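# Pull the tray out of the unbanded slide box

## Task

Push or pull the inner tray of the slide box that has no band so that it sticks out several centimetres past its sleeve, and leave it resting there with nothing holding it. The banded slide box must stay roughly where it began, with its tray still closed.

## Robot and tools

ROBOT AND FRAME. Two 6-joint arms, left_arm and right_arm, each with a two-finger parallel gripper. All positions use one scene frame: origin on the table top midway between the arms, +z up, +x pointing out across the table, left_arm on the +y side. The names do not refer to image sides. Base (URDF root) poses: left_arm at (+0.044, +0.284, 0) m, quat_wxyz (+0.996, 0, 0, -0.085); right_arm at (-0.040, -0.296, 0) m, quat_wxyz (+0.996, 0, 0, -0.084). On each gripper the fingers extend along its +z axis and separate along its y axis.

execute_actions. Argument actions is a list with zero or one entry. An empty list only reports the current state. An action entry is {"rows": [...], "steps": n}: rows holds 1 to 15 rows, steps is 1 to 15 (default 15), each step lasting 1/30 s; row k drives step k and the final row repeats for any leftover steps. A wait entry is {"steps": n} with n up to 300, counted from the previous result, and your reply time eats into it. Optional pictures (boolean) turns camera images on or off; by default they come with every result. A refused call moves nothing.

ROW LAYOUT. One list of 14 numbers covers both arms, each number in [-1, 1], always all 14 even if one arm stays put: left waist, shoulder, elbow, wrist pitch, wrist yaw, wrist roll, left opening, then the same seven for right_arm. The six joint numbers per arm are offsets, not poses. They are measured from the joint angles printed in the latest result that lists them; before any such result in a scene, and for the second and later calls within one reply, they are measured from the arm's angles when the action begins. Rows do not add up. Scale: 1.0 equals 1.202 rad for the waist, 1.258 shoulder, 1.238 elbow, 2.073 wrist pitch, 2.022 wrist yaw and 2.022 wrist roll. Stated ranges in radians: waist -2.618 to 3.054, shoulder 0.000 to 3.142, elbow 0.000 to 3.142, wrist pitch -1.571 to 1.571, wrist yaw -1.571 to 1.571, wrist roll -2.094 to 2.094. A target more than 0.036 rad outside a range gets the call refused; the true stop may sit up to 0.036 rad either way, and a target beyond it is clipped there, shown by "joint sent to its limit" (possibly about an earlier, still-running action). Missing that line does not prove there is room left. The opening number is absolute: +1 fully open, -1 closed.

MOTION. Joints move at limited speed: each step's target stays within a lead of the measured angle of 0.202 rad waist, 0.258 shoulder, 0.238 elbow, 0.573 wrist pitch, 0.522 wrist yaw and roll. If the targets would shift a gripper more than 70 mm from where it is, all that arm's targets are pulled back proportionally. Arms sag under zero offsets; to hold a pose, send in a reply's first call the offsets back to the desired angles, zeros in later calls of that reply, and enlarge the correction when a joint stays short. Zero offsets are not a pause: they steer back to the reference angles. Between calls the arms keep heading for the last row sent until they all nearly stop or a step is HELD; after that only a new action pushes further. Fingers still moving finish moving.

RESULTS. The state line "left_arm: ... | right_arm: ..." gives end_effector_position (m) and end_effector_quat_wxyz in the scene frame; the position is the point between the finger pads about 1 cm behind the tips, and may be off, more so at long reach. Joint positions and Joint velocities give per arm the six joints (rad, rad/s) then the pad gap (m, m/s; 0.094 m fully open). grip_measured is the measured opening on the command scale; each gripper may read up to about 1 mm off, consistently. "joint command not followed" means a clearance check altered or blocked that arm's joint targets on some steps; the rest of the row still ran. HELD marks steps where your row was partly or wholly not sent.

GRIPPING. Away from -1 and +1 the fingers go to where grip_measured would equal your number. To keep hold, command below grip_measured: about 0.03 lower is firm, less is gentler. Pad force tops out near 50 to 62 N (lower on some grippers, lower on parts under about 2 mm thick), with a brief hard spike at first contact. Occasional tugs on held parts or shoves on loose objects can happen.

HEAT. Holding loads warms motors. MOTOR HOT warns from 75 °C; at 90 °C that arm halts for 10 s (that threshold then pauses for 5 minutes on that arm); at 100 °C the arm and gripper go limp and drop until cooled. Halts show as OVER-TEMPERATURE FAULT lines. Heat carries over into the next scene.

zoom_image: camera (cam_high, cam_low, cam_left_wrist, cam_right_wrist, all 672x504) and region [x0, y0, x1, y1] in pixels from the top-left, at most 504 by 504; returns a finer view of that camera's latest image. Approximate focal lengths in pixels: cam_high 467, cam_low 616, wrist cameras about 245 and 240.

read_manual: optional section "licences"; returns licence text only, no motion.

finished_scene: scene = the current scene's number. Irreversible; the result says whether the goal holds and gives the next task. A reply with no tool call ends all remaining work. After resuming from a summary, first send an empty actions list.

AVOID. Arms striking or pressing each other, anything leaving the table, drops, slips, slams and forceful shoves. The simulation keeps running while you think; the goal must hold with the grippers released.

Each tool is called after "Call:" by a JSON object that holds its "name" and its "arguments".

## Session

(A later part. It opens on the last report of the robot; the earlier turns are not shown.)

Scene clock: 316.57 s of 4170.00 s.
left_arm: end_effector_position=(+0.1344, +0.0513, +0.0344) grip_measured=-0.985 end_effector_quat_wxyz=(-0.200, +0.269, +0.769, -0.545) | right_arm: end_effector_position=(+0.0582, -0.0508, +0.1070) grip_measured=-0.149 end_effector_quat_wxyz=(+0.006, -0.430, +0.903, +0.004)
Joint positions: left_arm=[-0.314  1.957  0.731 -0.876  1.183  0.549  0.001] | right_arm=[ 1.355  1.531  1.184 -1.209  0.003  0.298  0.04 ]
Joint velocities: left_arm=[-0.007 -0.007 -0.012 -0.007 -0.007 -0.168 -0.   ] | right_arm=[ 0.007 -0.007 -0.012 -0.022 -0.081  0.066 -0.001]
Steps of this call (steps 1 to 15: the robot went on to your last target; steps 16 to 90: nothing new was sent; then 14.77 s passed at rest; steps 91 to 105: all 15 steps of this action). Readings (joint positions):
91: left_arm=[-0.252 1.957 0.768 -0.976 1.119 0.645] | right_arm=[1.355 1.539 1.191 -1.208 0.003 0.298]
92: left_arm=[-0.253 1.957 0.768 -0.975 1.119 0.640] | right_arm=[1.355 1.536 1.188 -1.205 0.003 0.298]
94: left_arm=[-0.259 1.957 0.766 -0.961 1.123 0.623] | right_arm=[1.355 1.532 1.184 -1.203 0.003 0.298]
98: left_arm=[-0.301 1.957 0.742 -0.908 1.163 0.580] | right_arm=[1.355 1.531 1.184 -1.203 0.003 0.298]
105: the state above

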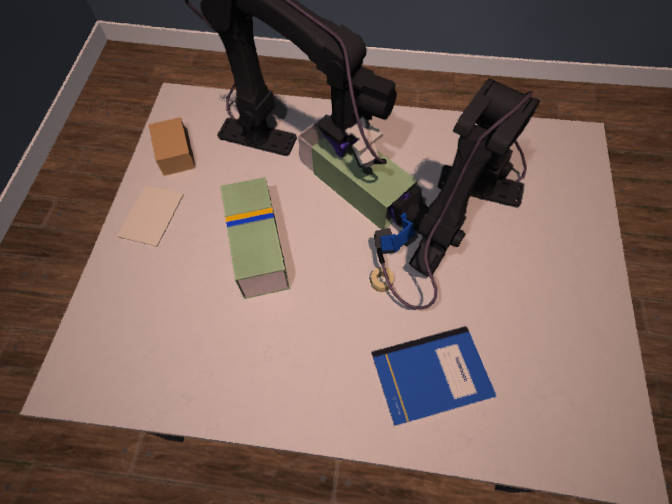

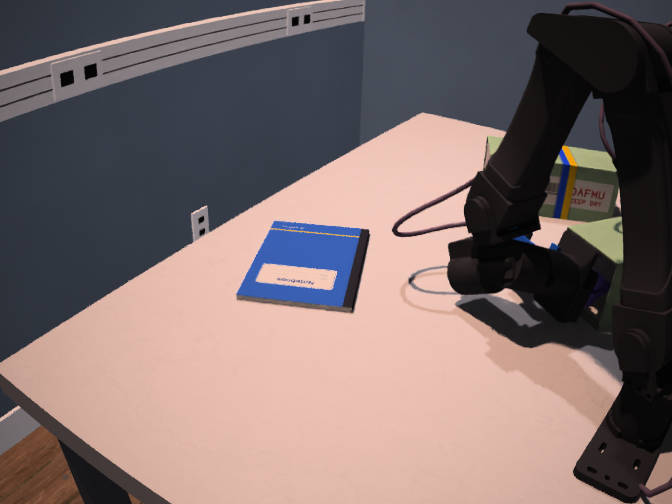

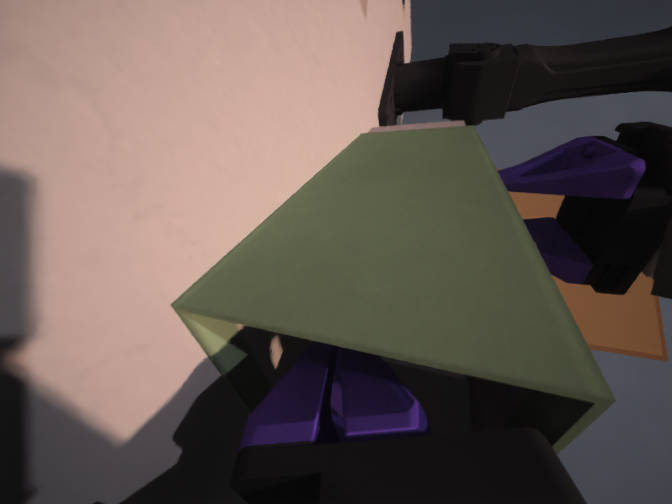

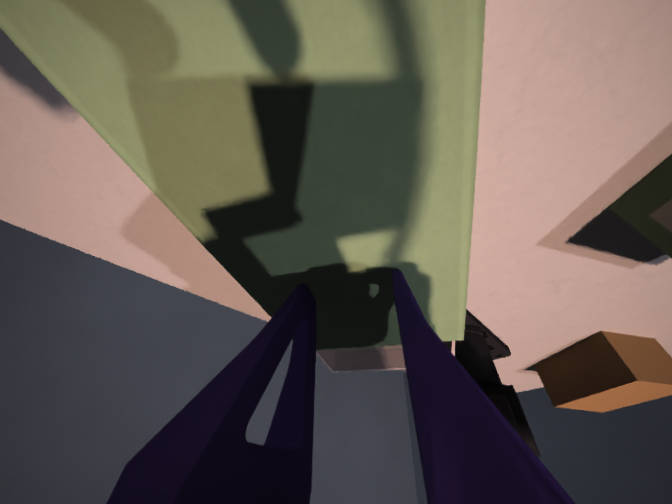

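Call:
{"name": "execute_actions", "arguments": {"actions": [{"rows":[[0.015,-0.003,0.01,-0.016,-0.014,0.009,-1,0,0,-0.04,0.01,0,0,-0.15],[0.03,-0.006,0.02,-0.032,-0.028,0.018,-1,0,0,-0.04,0.01,0,0,-0.15],[0.045,-0.009,0.03,-0.048,-0.042,0.028,-1,0,0,-0.04,0.01,0,0,-0.15],[0.061,-0.012,0.04,-0.063,-0.055,0.037,-1,0,0,-0.04,0.01,0,0,-0.15],[0.076,-0.015,0.05,-0.078,-0.067,0.046,-1,0,0,-0.04,0.01,0,0,-0.15],[0.091,-0.018,0.06,-0.092,-0.079,0.056,-1,0,0,-0.04,0.01,0,0,-0.15],[0.107,-0.021,0.07,-0.104,-0.09,0.065,-1,0,0,-0.04,0.01,0,0,-0.15],[0.122,-0.023,0.079,-0.115,-0.1,0.074,-1,0,0,-0.04,0.01,0,0,-0.15],[0.14,-0.005,0.095,-0.135,-0.108,0.093,-1,0,0,-0.04,0.01,0,0,-0.15],[0.16,0.014,0.112,-0.152,-0.115,0.112,-1,0,0,-0.04,0.01,0,0,-0.15],[0.18,0.033,0.129,-0.168,-0.121,0.131,-1,0,0,-0.04,0.01,0,0,-0.15],[0.2,0.052,0.146,-0.184,-0.128,0.15,-1,0,0,-0.04,0.01,0,0,-0.15],[0.22,0.07,0.163,-0.2,-0.134,0.17,-1,0,0,-0.04,0.01,0,0,-0.15],[0.238,0.09,0.179,-0.214,-0.14,0.189,-1,0,0,-0.04,0.01,0,0,-0.15]],"steps":15}], "pictures": false}}

Call:
{"name": "execute_actions", "arguments": {"actions": [{"steps":12}]}}

Scene clock: 379.33 s of 4170.00 s.
left_arm: end_effector_position=(+0.1860, +0.1041, +0.0331) grip_measured=-0.985 end_effector_quat_wxyz=(-0.195, +0.263, +0.802, -0.499) | right_arm: end_effector_position=(+0.0582, -0.0510, +0.1071) grip_measured=-0.149 end_effector_quat_wxyz=(+0.008, -0.430, +0.903, +0.006)
Joint positions: left_arm=[-0.057  2.039  0.918 -1.208  0.945  0.808  0.001] | right_arm=[ 1.355  1.525  1.178 -1.204  0.003  0.298  0.04 ]
Joint velocities: left_arm=[ 0.554  0.554  0.393 -0.535 -0.3    0.667 -0.   ] | right_arm=[-0.002  0.007 -0.022 -0.037  0.007 -0.051  0.   ]
Steps of this call (steps 1 to 15: the robot went on to your last target; steps 16 to 90: nothing new was sent; then 59.27 s passed at rest; steps 91 to 105: all 15 steps of this action). Readings (joint positions):
91: left_arm=[-0.314 1.957 0.730 -0.873 1.180 0.543] | right_arm=[1.355 1.530 1.183 -1.209 0.003 0.298]
92: left_arm=[-0.310 1.957 0.730 -0.882 1.169 0.548] | right_arm=[1.355 1.528 1.181 -1.207 0.003 0.298]
94: left_arm=[-0.288 1.957 0.737 -0.920 1.135 0.566] | right_arm=[1.355 1.525 1.179 -1.204 0.003 0.298]
98: left_arm=[-0.211 1.957 0.783 -1.012 1.055 0.620] | right_arm=[1.355 1.525 1.178 -1.204 0.003 0.298]
105: the state above

Scene clock: 379.73 s of 4170.00 s.
left_arm: end_effector_position=(+0.1776, +0.1161, +0.0362) grip_measured=-0.985 end_effector_quat_wxyz=(-0.220, +0.275, +0.791, -0.501) | right_arm: end_effector_position=(+0.0582, -0.0510, +0.1071) grip_measured=-0.149 end_effector_quat_wxyz=(+0.008, -0.430, +0.903, +0.006)
Joint positions: left_arm=[-0.029  2.07   0.931 -1.301  0.897  0.908  0.001] | right_arm=[ 1.355  1.525  1.178 -1.204  0.003  0.298  0.04 ]
Joint velocities: left_arm=[-0.012 -0.017  0.017 -0.051 -0.051 -0.007  0.   ] | right_arm=[-0.007  0.007 -0.002  0.051  0.066  0.066 -0.   ]
Steps of this call (steps 1 to 12: the robot went on to your last target). Readings (joint positions):
1: left_arm=[-0.042 2.055 0.928 -1.223 0.935 0.829] | right_arm=[1.355 1.525 1.178 -1.204 0.003 0.298]
2: left_arm=[-0.033 2.064 0.931 -1.235 0.926 0.846] | right_arm=[1.355 1.525 1.178 -1.204 0.003 0.298]
4: left_arm=[-0.029 2.070 0.931 -1.260 0.912 0.871] | right_arm=[1.355 1.525 1.178 -1.204 0.003 0.298]
8: left_arm=[-0.029 2.070 0.931 -1.290 0.901 0.897] | right_arm=[1.355 1.525 1.178 -1.204 0.003 0.298]
12: the state above

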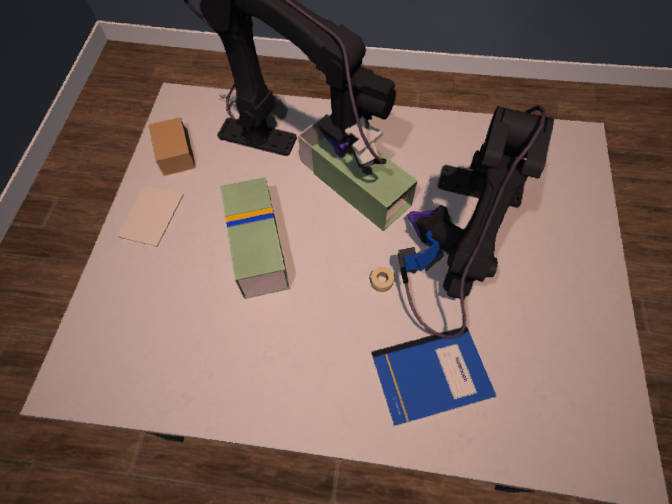

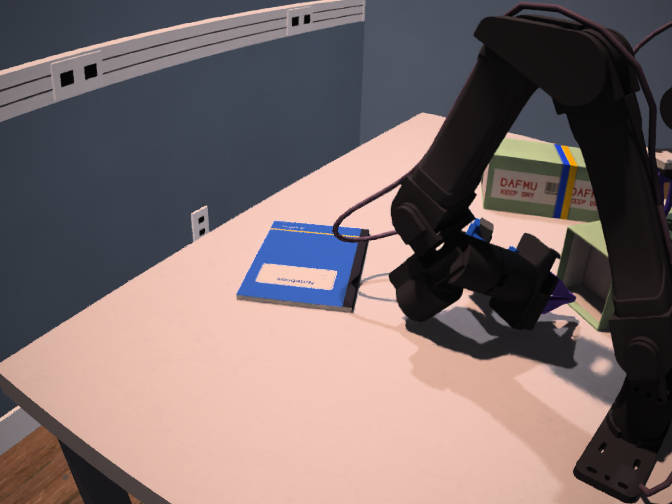

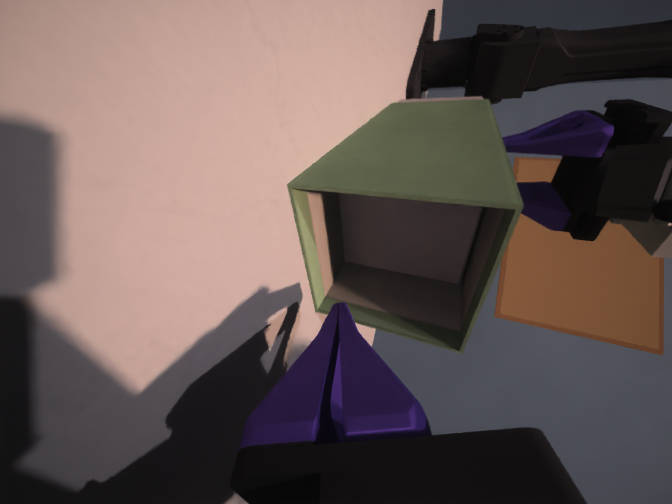

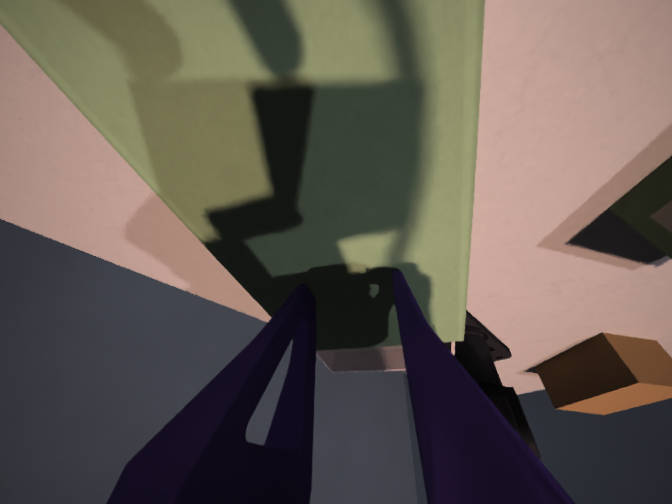

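Call:
{"name": "execute_actions", "arguments": {"actions": [{"rows":[[0,-0.06,0.04,0,-0.03,0,-1,0,-0.04,0.01,0,0,0,-0.15],[0,-0.12,0.085,-0.01,-0.08,0,-1,0,-0.08,0.01,0,0,-0.05,-0.15],[0,-0.18,0.13,-0.02,-0.13,0,-1,0,-0.12,0.01,0,0,-0.12,-0.15],[0,-0.24,0.175,-0.03,-0.19,0,-1,0.02,-0.16,0,-0.02,0,-0.2,-0.15],[0,-0.3,0.22,-0.04,-0.25,0,-1,0.05,-0.19,-0.01,-0.04,0,-0.28,-0.15],[0,-0.36,0.26,-0.05,-0.31,0,-1,0.08,-0.22,-0.025,-0.06,0,-0.36,-0.15],[0,-0.41,0.295,-0.057,-0.36,0,-1,0.11,-0.24,-0.04,-0.08,0,-0.44,-0.15],[0,-0.445,0.32,-0.062,-0.41,0,-1,0.14,-0.26,-0.055,-0.1,0,-0.52,-0.15],[0,-0.47,0.335,-0.066,-0.444,0,-1,0.17,-0.272,-0.068,-0.115,0,-0.59,-0.15],[0,-0.47,0.335,-0.066,-0.444,0,-1,0.195,-0.28,-0.076,-0.126,0,-0.63,-0.15],[0,-0.47,0.335,-0.066,-0.444,0,-1,0.21,-0.282,-0.082,-0.132,0,-0.653,-0.15]],"steps":15}]}}

Scene clock: 402.70 s of 4170.00 s.
left_arm: end_effector_position=(+0.2925, +0.2157, +0.1715) grip_measured=-0.985 end_effector_quat_wxyz=(+0.059, +0.527, +0.847, -0.035) | right_arm: end_effector_position=(-0.0160, -0.1177, +0.1532) grip_measured=-0.149 end_effector_quat_wxyz=(-0.027, +0.899, -0.437, -0.008)
Joint positions: left_arm=[-0.029  1.445  1.354 -1.393  0.106  0.908  0.001] | right_arm=[ 1.6    1.169  1.087 -1.433  0.001 -0.806  0.04 ]
Joint velocities: left_arm=[-0.012  0.042 -0.027 -0.315 -0.74   0.037 -0.   ] | right_arm=[ 0.007 -0.007 -0.11  -0.388 -0.022 -1.429 -0.001]
Steps of this call (steps 1 to 30: the robot went on to your last target; steps 31 to 90: nothing new was sent; then 19.47 s passed at rest; steps 91 to 105: all 15 steps of this action). Readings (joint positions):
91: left_arm=[-0.029 2.064 0.933 -1.308 0.884 0.914] | right_arm=[1.355 1.519 1.179 -1.203 0.003 0.298]
92: left_arm=[-0.029 2.046 0.944 -1.309 0.852 0.912] | right_arm=[1.355 1.507 1.179 -1.204 0.003 0.283]
94: left_arm=[-0.029 1.956 1.007 -1.318 0.744 0.909] | right_arm=[1.357 1.450 1.179 -1.203 0.003 0.180]
98: left_arm=[-0.029 1.701 1.210 -1.326 0.477 0.908] | right_arm=[1.456 1.257 1.165 -1.261 0.006 -0.200]
105: the state above

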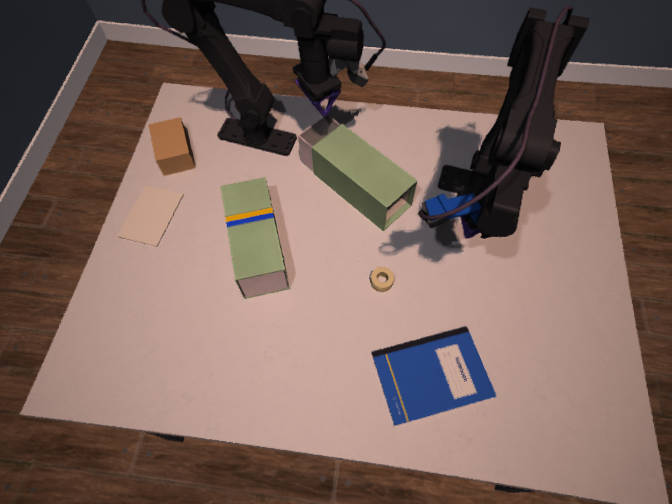

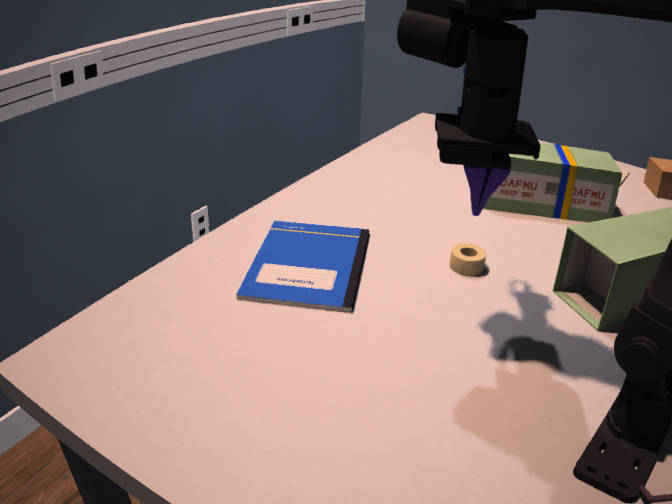

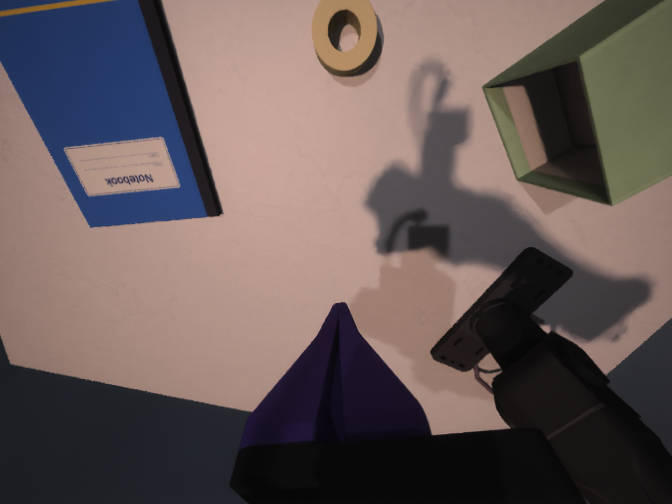

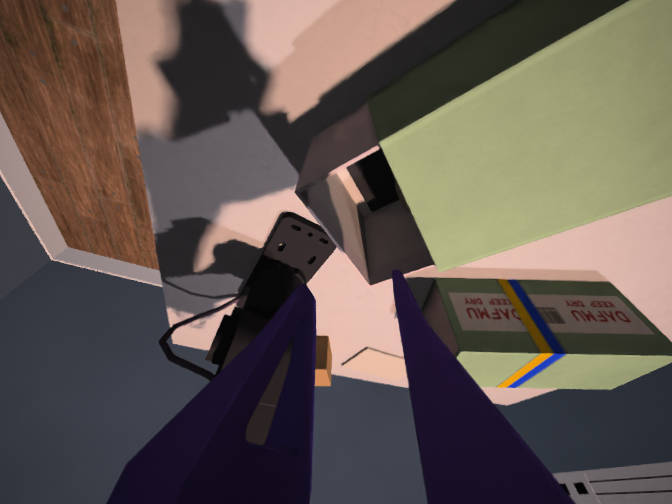

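Call:
{"name": "execute_actions", "arguments": {"actions": [{"rows":[[-0.15,0.01,0,-0.022,-0.052,-0.15,-1,0.008,0,-0.01,-0.023,0,-0.107,-0.15],[-0.3,0.01,0,-0.022,-0.052,-0.3,-1,0.008,0,-0.01,-0.023,0,-0.107,-0.15],[-0.45,0.02,0,-0.022,-0.052,-0.45,-1,0.008,0,-0.01,-0.023,0,-0.107,-0.15],[-0.6,0.027,0,-0.022,-0.052,-0.6,-1,0.008,0,-0.01,-0.023,0,-0.107,-0.15],[-0.827,0.027,-0.006,-0.022,-0.052,-0.944,-1,0.008,0,-0.01,-0.023,0,-0.107,-0.15]],"steps":15}], "pictures": false}}

Call:
{"name": "execute_actions", "arguments": {"actions": [{"steps":20}]}}

Scene clock: 414.20 s of 4170.00 s.
left_arm: end_effector_position=(+0.1375, +0.0516, +0.1618) grip_measured=-0.985 end_effector_quat_wxyz=(+0.002, +0.319, +0.948, -0.010) | right_arm: end_effector_position=(-0.0172, -0.1265, +0.1525) grip_measured=-0.149 end_effector_quat_wxyz=(-0.010, +0.940, -0.340, -0.001)
Joint positions: left_arm=[-1.014  1.48   1.354 -1.427  0.01  -0.536  0.001] | right_arm=[ 1.6    1.169  1.085 -1.468  0.001 -1.015  0.04 ]
Joint velocities: left_arm=[-0.823  0.007  0.002 -0.022  0.198 -2.762  0.001] | right_arm=[-0.017 -0.002 -0.022 -0.007 -0.007 -0.081  0.   ]
Steps of this call (steps 1 to 30: the robot went on to your last target; steps 31 to 90: nothing new was sent; then 8.00 s passed at rest; steps 91 to 105: all 15 steps of this action). Readings (joint positions):
91: left_arm=[-0.052 1.480 1.354 -1.426 -0.013 0.858] | right_arm=[1.600 1.169 1.085 -1.465 0.001 -1.015]
92: left_arm=[-0.103 1.480 1.354 -1.427 -0.020 0.763] | right_arm=[1.600 1.169 1.085 -1.465 0.001 -1.015]
94: left_arm=[-0.243 1.480 1.354 -1.427 -0.019 0.562] | right_arm=[1.600 1.169 1.085 -1.466 0.001 -1.015]
98: left_arm=[-0.543 1.480 1.354 -1.427 -0.011 0.161] | right_arm=[1.600 1.169 1.085 -1.467 0.001 -1.015]
105: the state above

Scene clock: 414.87 s of 4170.00 s.
left_arm: end_effector_position=(+0.1322, +0.0499, +0.1618) grip_measured=-0.985 end_effector_quat_wxyz=(-0.002, +0.109, +0.994, -0.010) | right_arm: end_effector_position=(-0.0172, -0.1265, +0.1525) grip_measured=-0.149 end_effector_quat_wxyz=(-0.010, +0.940, -0.340, -0.001)
Joint positions: left_arm=[-1.034  1.48   1.354 -1.428  0.014 -0.987  0.001] | right_arm=[ 1.6    1.169  1.085 -1.468  0.001 -1.015  0.04 ]
Joint velocities: left_arm=[-0.017 -0.002 -0.007 -0.007 -0.051 -0.007 -0.001] | right_arm=[ 0.012  0.007 -0.007 -0.037  0.037  0.007 -0.001]
Steps of this call (steps 1 to 20: the robot went on to your last target). Readings (joint positions):
1: left_arm=[-1.032 1.480 1.354 -1.427 0.015 -0.625] | right_arm=[1.600 1.169 1.085 -1.468 0.001 -1.015]
2: left_arm=[-1.035 1.480 1.354 -1.427 0.016 -0.699] | right_arm=[1.600 1.169 1.085 -1.468 0.001 -1.015]
4: left_arm=[-1.034 1.480 1.354 -1.428 0.014 -0.805] | right_arm=[1.600 1.169 1.085 -1.468 0.001 -1.015]
8: left_arm=[-1.034 1.480 1.354 -1.428 0.014 -0.916] | right_arm=[1.600 1.169 1.085 -1.468 0.001 -1.015]
20: the state above

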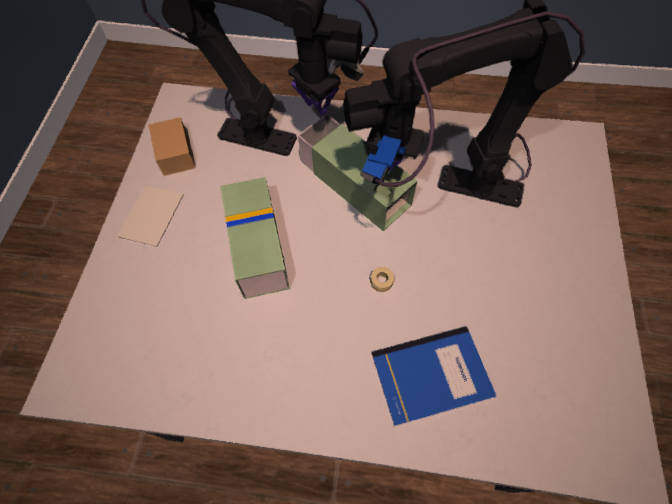

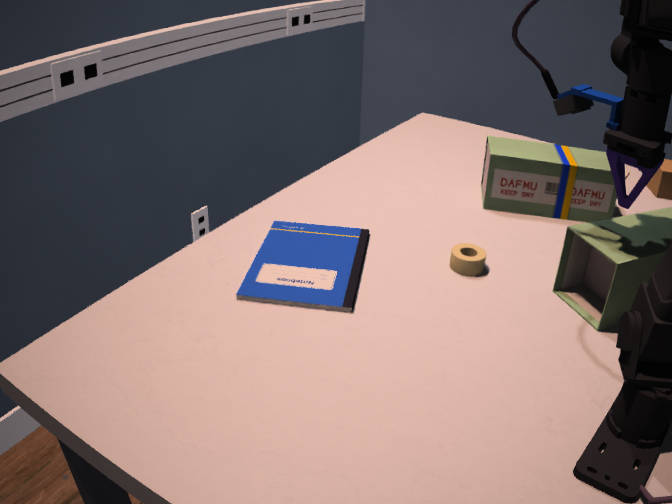

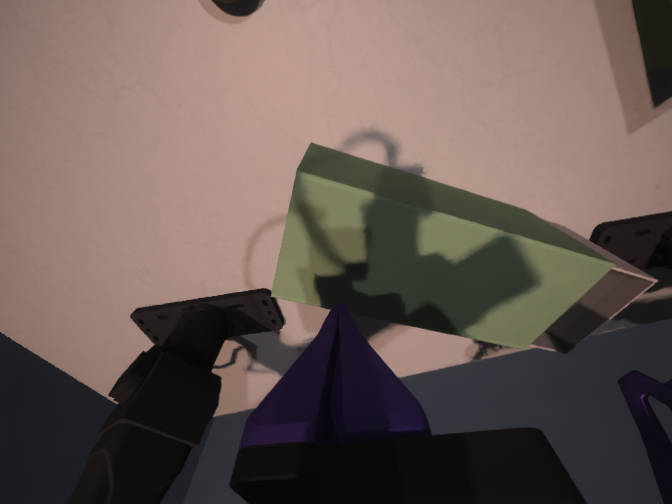

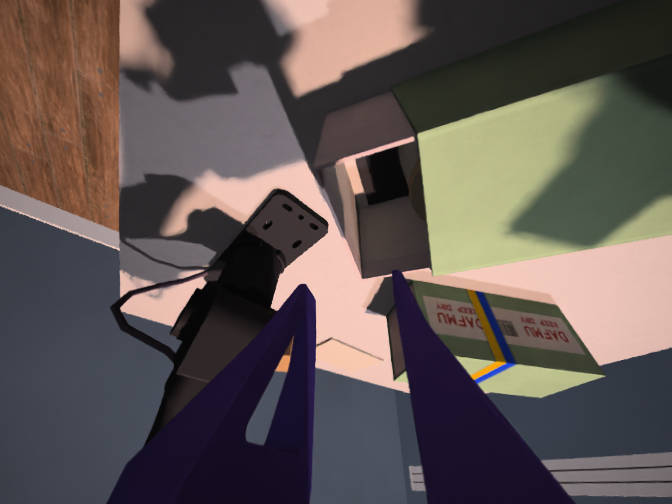

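Call:
{"name": "zoom_image", "arguments": {"camera": "cam_high", "region": [270, 60, 400, 190]}}

Region (270, 60, 400, 190) of cam_high's 672x504 image, scaled by 3.877, with more detail than that image has.

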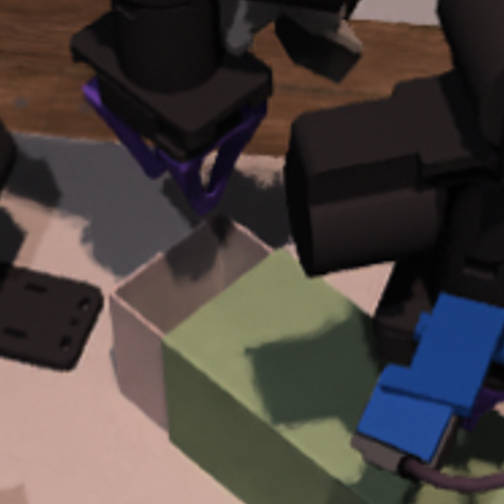

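Call:
{"name": "execute_actions", "arguments": {"actions": [{"rows":[[0,0,-0.025,0.015,0,0,-1,0.01,0,-0.02,0.012,0,0,-0.15],[0,0,-0.05,0.03,0,0,-1,0.02,0,-0.045,0.026,0,0.005,-0.15],[0,0,-0.075,0.043,0,0,-1,0.023,0,-0.07,0.04,0,0.008,-0.15],[0,0,-0.1,0.056,0,0,-1,0.023,0,-0.095,0.054,0,0.008,-0.15],[0,0,-0.12,0.067,0,0,-1,0.023,0,-0.12,0.067,0,0.008,-0.15],[0,0,-0.14,0.077,0,0,-1,0.023,0,-0.145,0.08,0,0.008,-0.15],[0,0,-0.155,0.085,0,0,-1,0.023,0,-0.17,0.092,0,0.008,-0.15],[0,0,-0.17,0.092,0,0,-1,0.023,0,-0.19,0.102,0,0.008,-0.15],[0,0,-0.182,0.098,0,0,-1,0.023,0,-0.21,0.111,0,0.008,-0.15],[0,0,-0.193,0.103,0,0,-1,0.023,0,-0.228,0.118,0,0.008,-0.15],[0,0,-0.203,0.107,0,0,-1,0.023,0,-0.228,0.118,0,0.008,-0.15],[0,0,-0.213,0.11,0,0,-1,0.023,0,-0.228,0.118,0,0.008,-0.15]],"steps":15}]}}

Scene clock: 450.00 s of 4170.00 s.
left_arm: end_effector_position=(+0.1268, +0.0637, +0.1119) grip_measured=-0.985 end_effector_quat_wxyz=(-0.013, +0.106, +0.994, +0.010) | right_arm: end_effector_position=(-0.0223, -0.1433, +0.0835) grip_measured=-0.149 end_effector_quat_wxyz=(+0.027, +0.942, -0.336, +0.007)
Joint positions: left_arm=[-1.034  1.465  1.141 -1.277  0.015 -0.992  0.001] | right_arm=[ 1.618  1.169  0.809 -1.267  0.001 -1.007  0.04 ]
Joint velocities: left_arm=[-0.002 -0.042 -0.017 -0.051 -0.022  0.007  0.   ] | right_arm=[ 0.017 -0.012 -0.002  0.256 -0.007  0.007  0.   ]
Steps of this call (steps 1 to 30: the robot went on to your last target; steps 31 to 90: nothing new was sent; then 31.63 s passed at rest; steps 91 to 105: all 15 steps of this action). Readings (joint positions):
91: left_arm=[-1.034 1.480 1.350 -1.425 0.014 -0.992] | right_arm=[1.600 1.169 1.083 -1.465 0.001 -1.015]
92: left_arm=[-1.034 1.480 1.340 -1.415 0.014 -0.992] | right_arm=[1.603 1.169 1.076 -1.457 0.001 -1.014]
94: left_arm=[-1.034 1.480 1.296 -1.383 0.014 -0.992] | right_arm=[1.613 1.169 1.036 -1.425 0.001 -1.012]
98: left_arm=[-1.034 1.480 1.181 -1.318 0.014 -0.992] | right_arm=[1.618 1.169 0.908 -1.346 0.001 -1.009]
105: the state above

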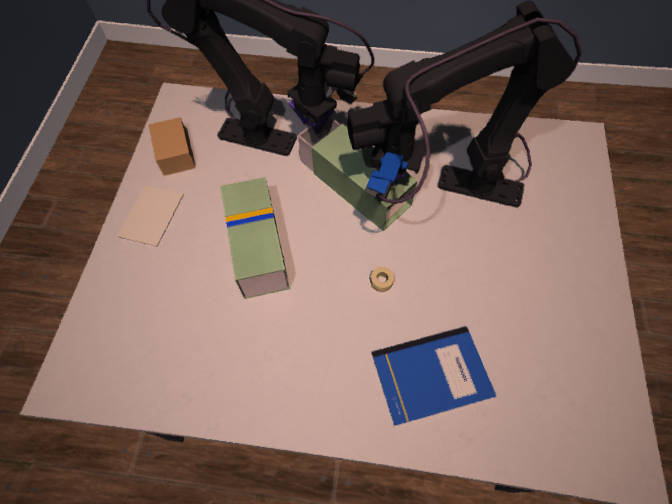

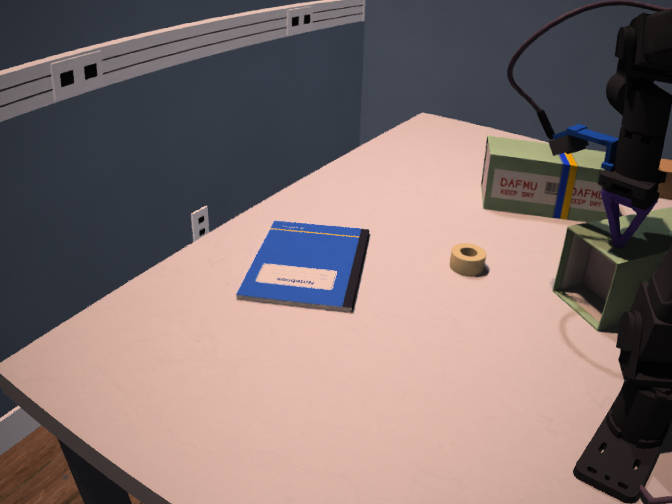

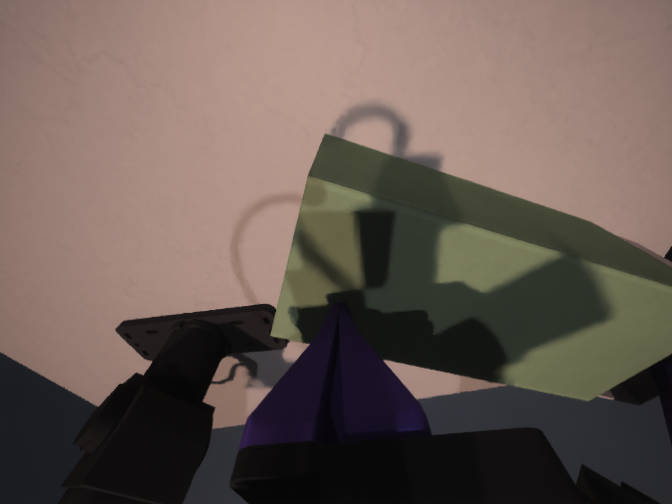

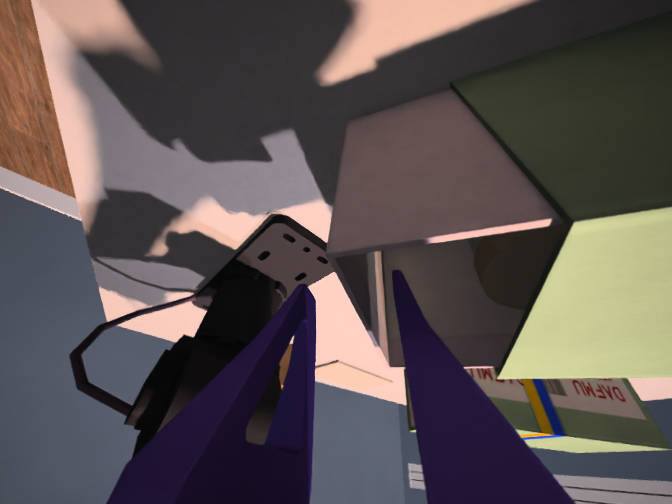

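Call:
{"name": "execute_actions", "arguments": {"actions": []}}

Scene clock: 466.33 s of 4170.00 s.
left_arm: end_effector_position=(+0.1268, +0.0637, +0.1119) grip_measured=-0.985 end_effector_quat_wxyz=(-0.013, +0.106, +0.994, +0.010) | right_arm: end_effector_position=(-0.0213, -0.1351, +0.0832) grip_measured=-0.149 end_effector_quat_wxyz=(+0.011, +0.942, -0.336, +0.003)
Joint positions: left_arm=[-1.034  1.464  1.141 -1.277  0.015 -0.992  0.001] | right_arm=[ 1.618  1.169  0.809 -1.233  0.001 -1.006  0.04 ]
Joint velocities: left_arm=[-0.002  0.002 -0.002 -0.051  0.007 -0.037 -0.   ] | right_arm=[ 0.002 -0.002  0.007  0.051 -0.022  0.007 -0.001]
Steps of this call (steps 1 to 30: the robot went on to your last target; steps 31 to 90: nothing new was sent; then 13.33 s passed at rest). Readings (joint positions):
1: left_arm=[-1.034 1.464 1.141 -1.277 0.015 -0.992] | right_arm=[1.618 1.169 0.809 -1.259 0.001 -1.007]
2: left_arm=[-1.034 1.464 1.141 -1.277 0.015 -0.992] | right_arm=[1.618 1.169 0.809 -1.253 0.001 -1.007]
4: left_arm=[-1.034 1.464 1.141 -1.277 0.015 -0.992] | right_arm=[1.618 1.169 0.809 -1.245 0.001 -1.006]
8: left_arm=[-1.034 1.464 1.141 -1.277 0.015 -0.992] | right_arm=[1.618 1.169 0.809 -1.238 0.001 -1.006]
90: the state above
All arms were judged still, so your last target was given up. Only a new action makes them travel on or press farther. Fingers that are still opening or closing keep moving.

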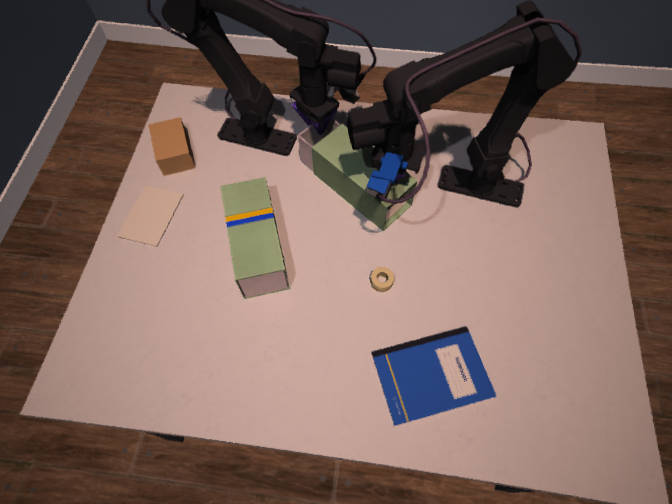

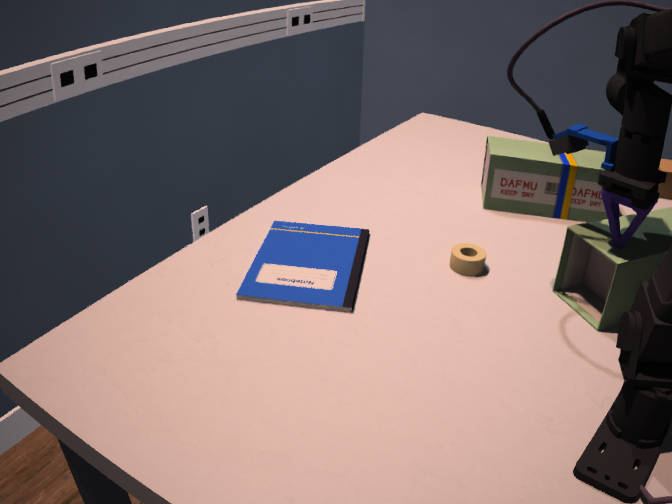

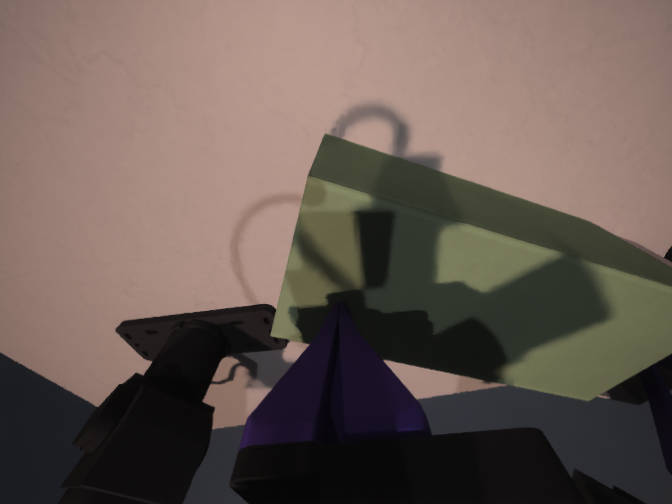

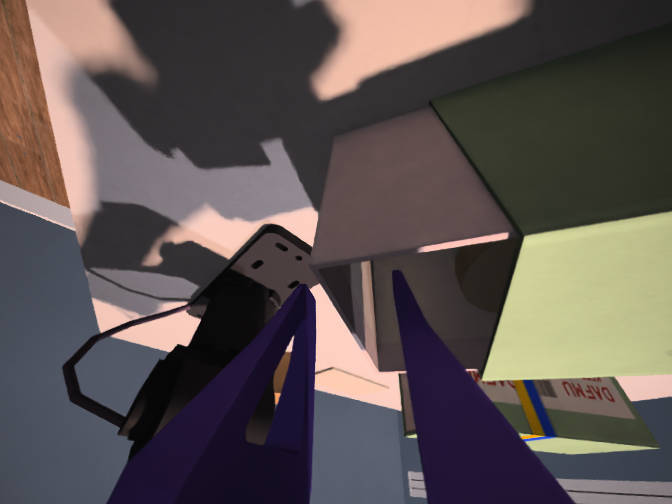

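Call:
{"name": "execute_actions", "arguments": {"actions": [{"rows":[[0,0,-0.04,0.02,0,0,-1,0,0,0,0,0,0,-0.15],[0,0,-0.04,0.02,0,0,-1,0.012,-0.011,-0.005,-0.003,0,0.007,-0.15],[0,0,-0.04,0.02,0,0,-1,0.024,-0.022,-0.011,-0.006,0,0.014,-0.15],[0,0,-0.04,0.02,0,0,-1,0.036,-0.033,-0.016,-0.009,0,0.021,-0.15],[0,0,-0.04,0.02,0,0,-1,0.048,-0.044,-0.022,-0.012,0,0.028,-0.15],[0,0,-0.04,0.02,0,0,-1,0.060,-0.055,-0.027,-0.015,0,0.035,-0.15],[0,0,-0.04,0.02,0,0,-1,0.072,-0.066,-0.033,-0.018,0,0.042,-0.15],[0,0,-0.04,0.02,0,0,-1,0.084,-0.077,-0.038,-0.021,0,0.049,-0.15],[0,0,-0.04,0.02,0,0,-1,0.096,-0.088,-0.043,-0.024,0,0.056,-0.15],[0,0,-0.04,0.02,0,0,-1,0.108,-0.098,-0.048,-0.026,0,0.062,-0.15]],"steps":15}]}}

Scene clock: 481.70 s of 4170.00 s.
left_arm: end_effector_position=(+0.1267, +0.0640, +0.1121) grip_measured=-0.985 end_effector_quat_wxyz=(-0.012, +0.106, +0.994, +0.007) | right_arm: end_effector_position=(-0.0378, -0.1473, +0.0859) grip_measured=-0.149 end_effector_quat_wxyz=(-0.010, +0.944, -0.329, +0.004)
Joint positions: left_arm=[-1.034  1.457  1.136 -1.272  0.015 -0.992  0.001] | right_arm=[ 1.735  1.066  0.765 -1.253  0.015 -0.904  0.04 ]
Joint velocities: left_arm=[ 0.012  0.017  0.002 -0.007  0.007  0.022 -0.001] | right_arm=[ 0.012 -0.022 -0.002  0.066  0.051  0.066 -0.001]
Steps of this call (steps 1 to 90: nothing new was sent; then 11.87 s passed at rest; steps 91 to 105: all 15 steps of this action). Readings (joint positions):
91: left_arm=[-1.034 1.462 1.140 -1.277 0.015 -0.992] | right_arm=[1.618 1.169 0.809 -1.233 0.001 -1.006]
92: left_arm=[-1.034 1.460 1.138 -1.275 0.015 -0.992] | right_arm=[1.619 1.169 0.809 -1.233 0.001 -1.005]
94: left_arm=[-1.034 1.457 1.136 -1.273 0.015 -0.992] | right_arm=[1.632 1.166 0.809 -1.233 0.002 -0.996]
98: left_arm=[-1.034 1.457 1.136 -1.272 0.015 -0.992] | right_arm=[1.687 1.117 0.787 -1.241 0.003 -0.959]
105: the state above

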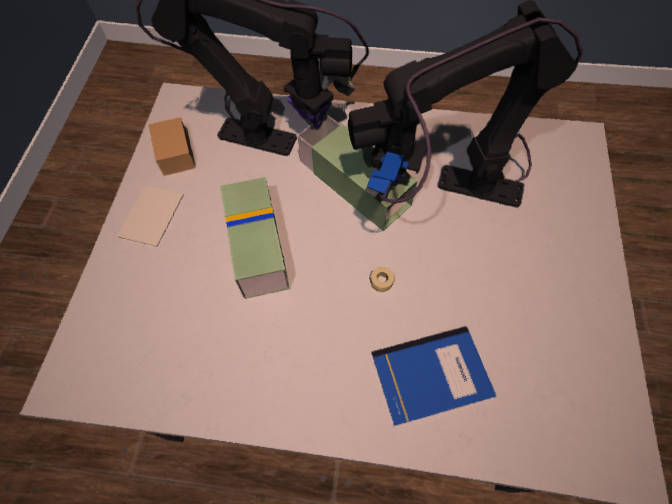

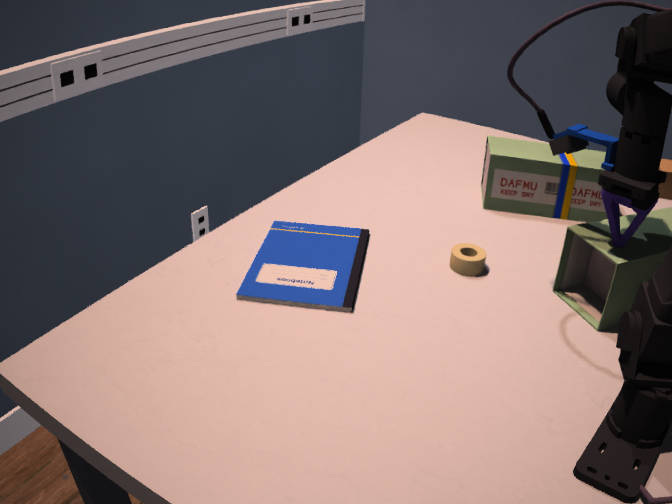

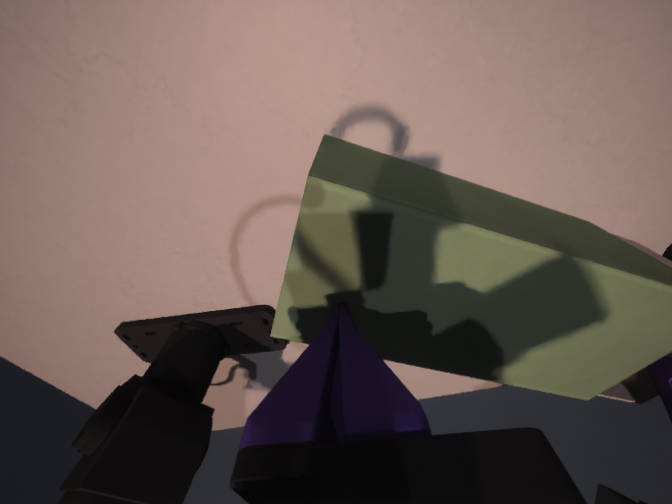

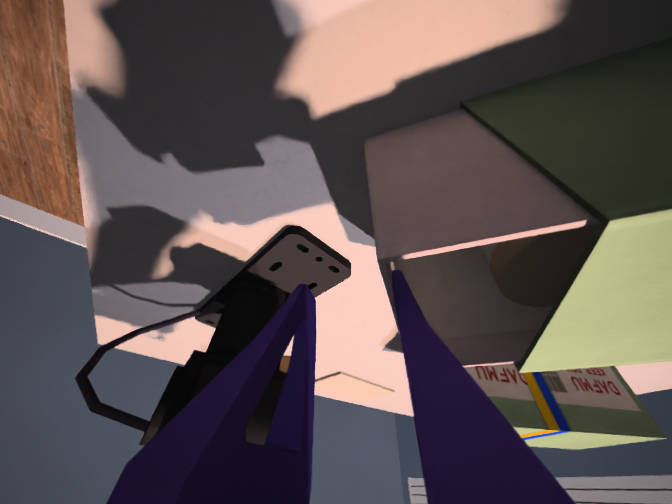

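Call:
{"name": "execute_actions", "arguments": {"actions": [{"rows":[[0,0,-0.03,0.02,0,0,-1,0,-0.01,0,-0.01,0,0,-0.3],[0,0,-0.03,0.02,0,0,-1,0.005,-0.015,0,-0.01,0,0,-0.4],[0,0,-0.03,0.02,0,0,-1,0.01,-0.02,0,-0.01,0,0,-0.5],[0,0,-0.03,0.02,0,0,-1,0.015,-0.02,0,-0.01,0,0,-0.6],[0,0,-0.03,0.02,0,0,-1,0.02,-0.02,0,-0.01,0,0,-0.7],[0,0,-0.03,0.02,0,0,-1,0.02,-0.02,0,-0.01,0,0,-0.75]],"steps":15}]}}

Scene clock: 489.23 s of 4170.00 s.
left_arm: end_effector_position=(+0.1267, +0.0634, +0.1123) grip_measured=-0.985 end_effector_quat_wxyz=(-0.011, +0.106, +0.994, +0.005) | right_arm: end_effector_position=(-0.0345, -0.1409, +0.0863) grip_measured=-0.748 end_effector_quat_wxyz=(-0.027, +0.944, -0.328, +0.013)
Joint positions: left_arm=[-1.034  1.456  1.136 -1.27   0.016 -0.992  0.001] | right_arm=[ 1.745  1.066  0.765 -1.227  0.042 -0.896  0.012]
Joint velocities: left_arm=[-0.012 -0.002 -0.012  0.022 -0.007 -0.081  0.001] | right_arm=[-0.002 -0.002  0.002 -0.037 -0.051  0.11   0.001]
Steps of this call (steps 1 to 30: the robot went on to your last target; steps 31 to 90: nothing new was sent; then 4.03 s passed at rest; steps 91 to 105: all 15 steps of this action). Readings (joint positions):
91: left_arm=[-1.034 1.457 1.136 -1.272 0.015 -0.992] | right_arm=[1.736 1.066 0.765 -1.248 0.019 -0.893]
92: left_arm=[-1.034 1.457 1.136 -1.272 0.015 -0.992] | right_arm=[1.736 1.066 0.765 -1.243 0.024 -0.894]
94: left_arm=[-1.034 1.457 1.136 -1.272 0.015 -0.992] | right_arm=[1.737 1.066 0.765 -1.234 0.031 -0.896]
98: left_arm=[-1.034 1.456 1.136 -1.271 0.016 -0.992] | right_arm=[1.744 1.066 0.765 -1.227 0.041 -0.896]
105: the state above

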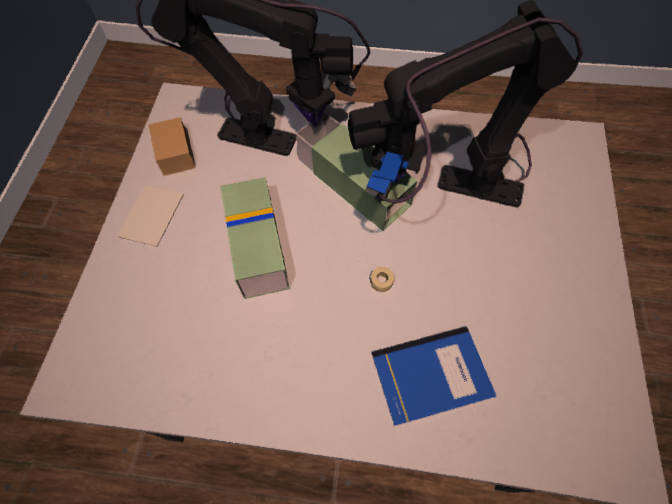

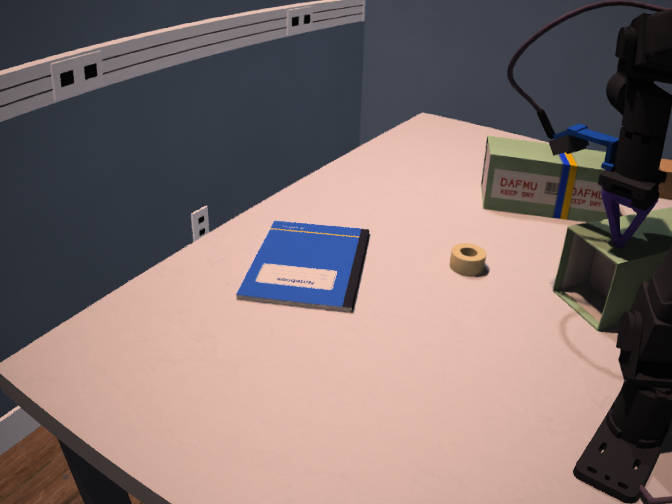

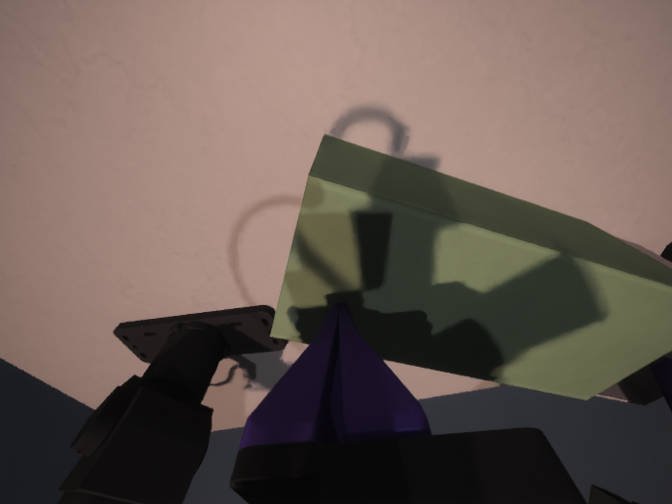

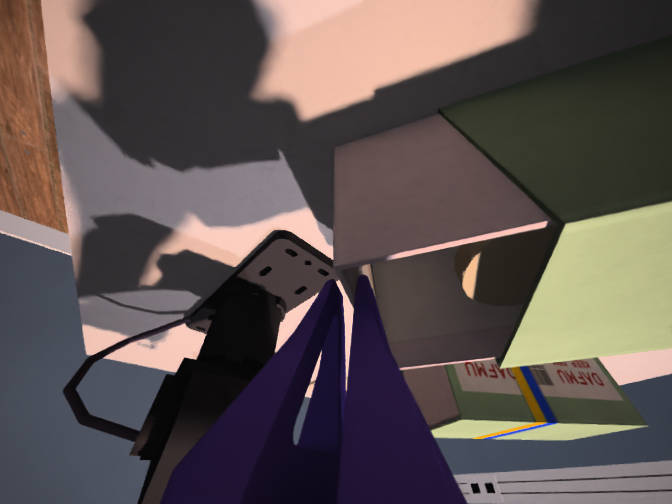

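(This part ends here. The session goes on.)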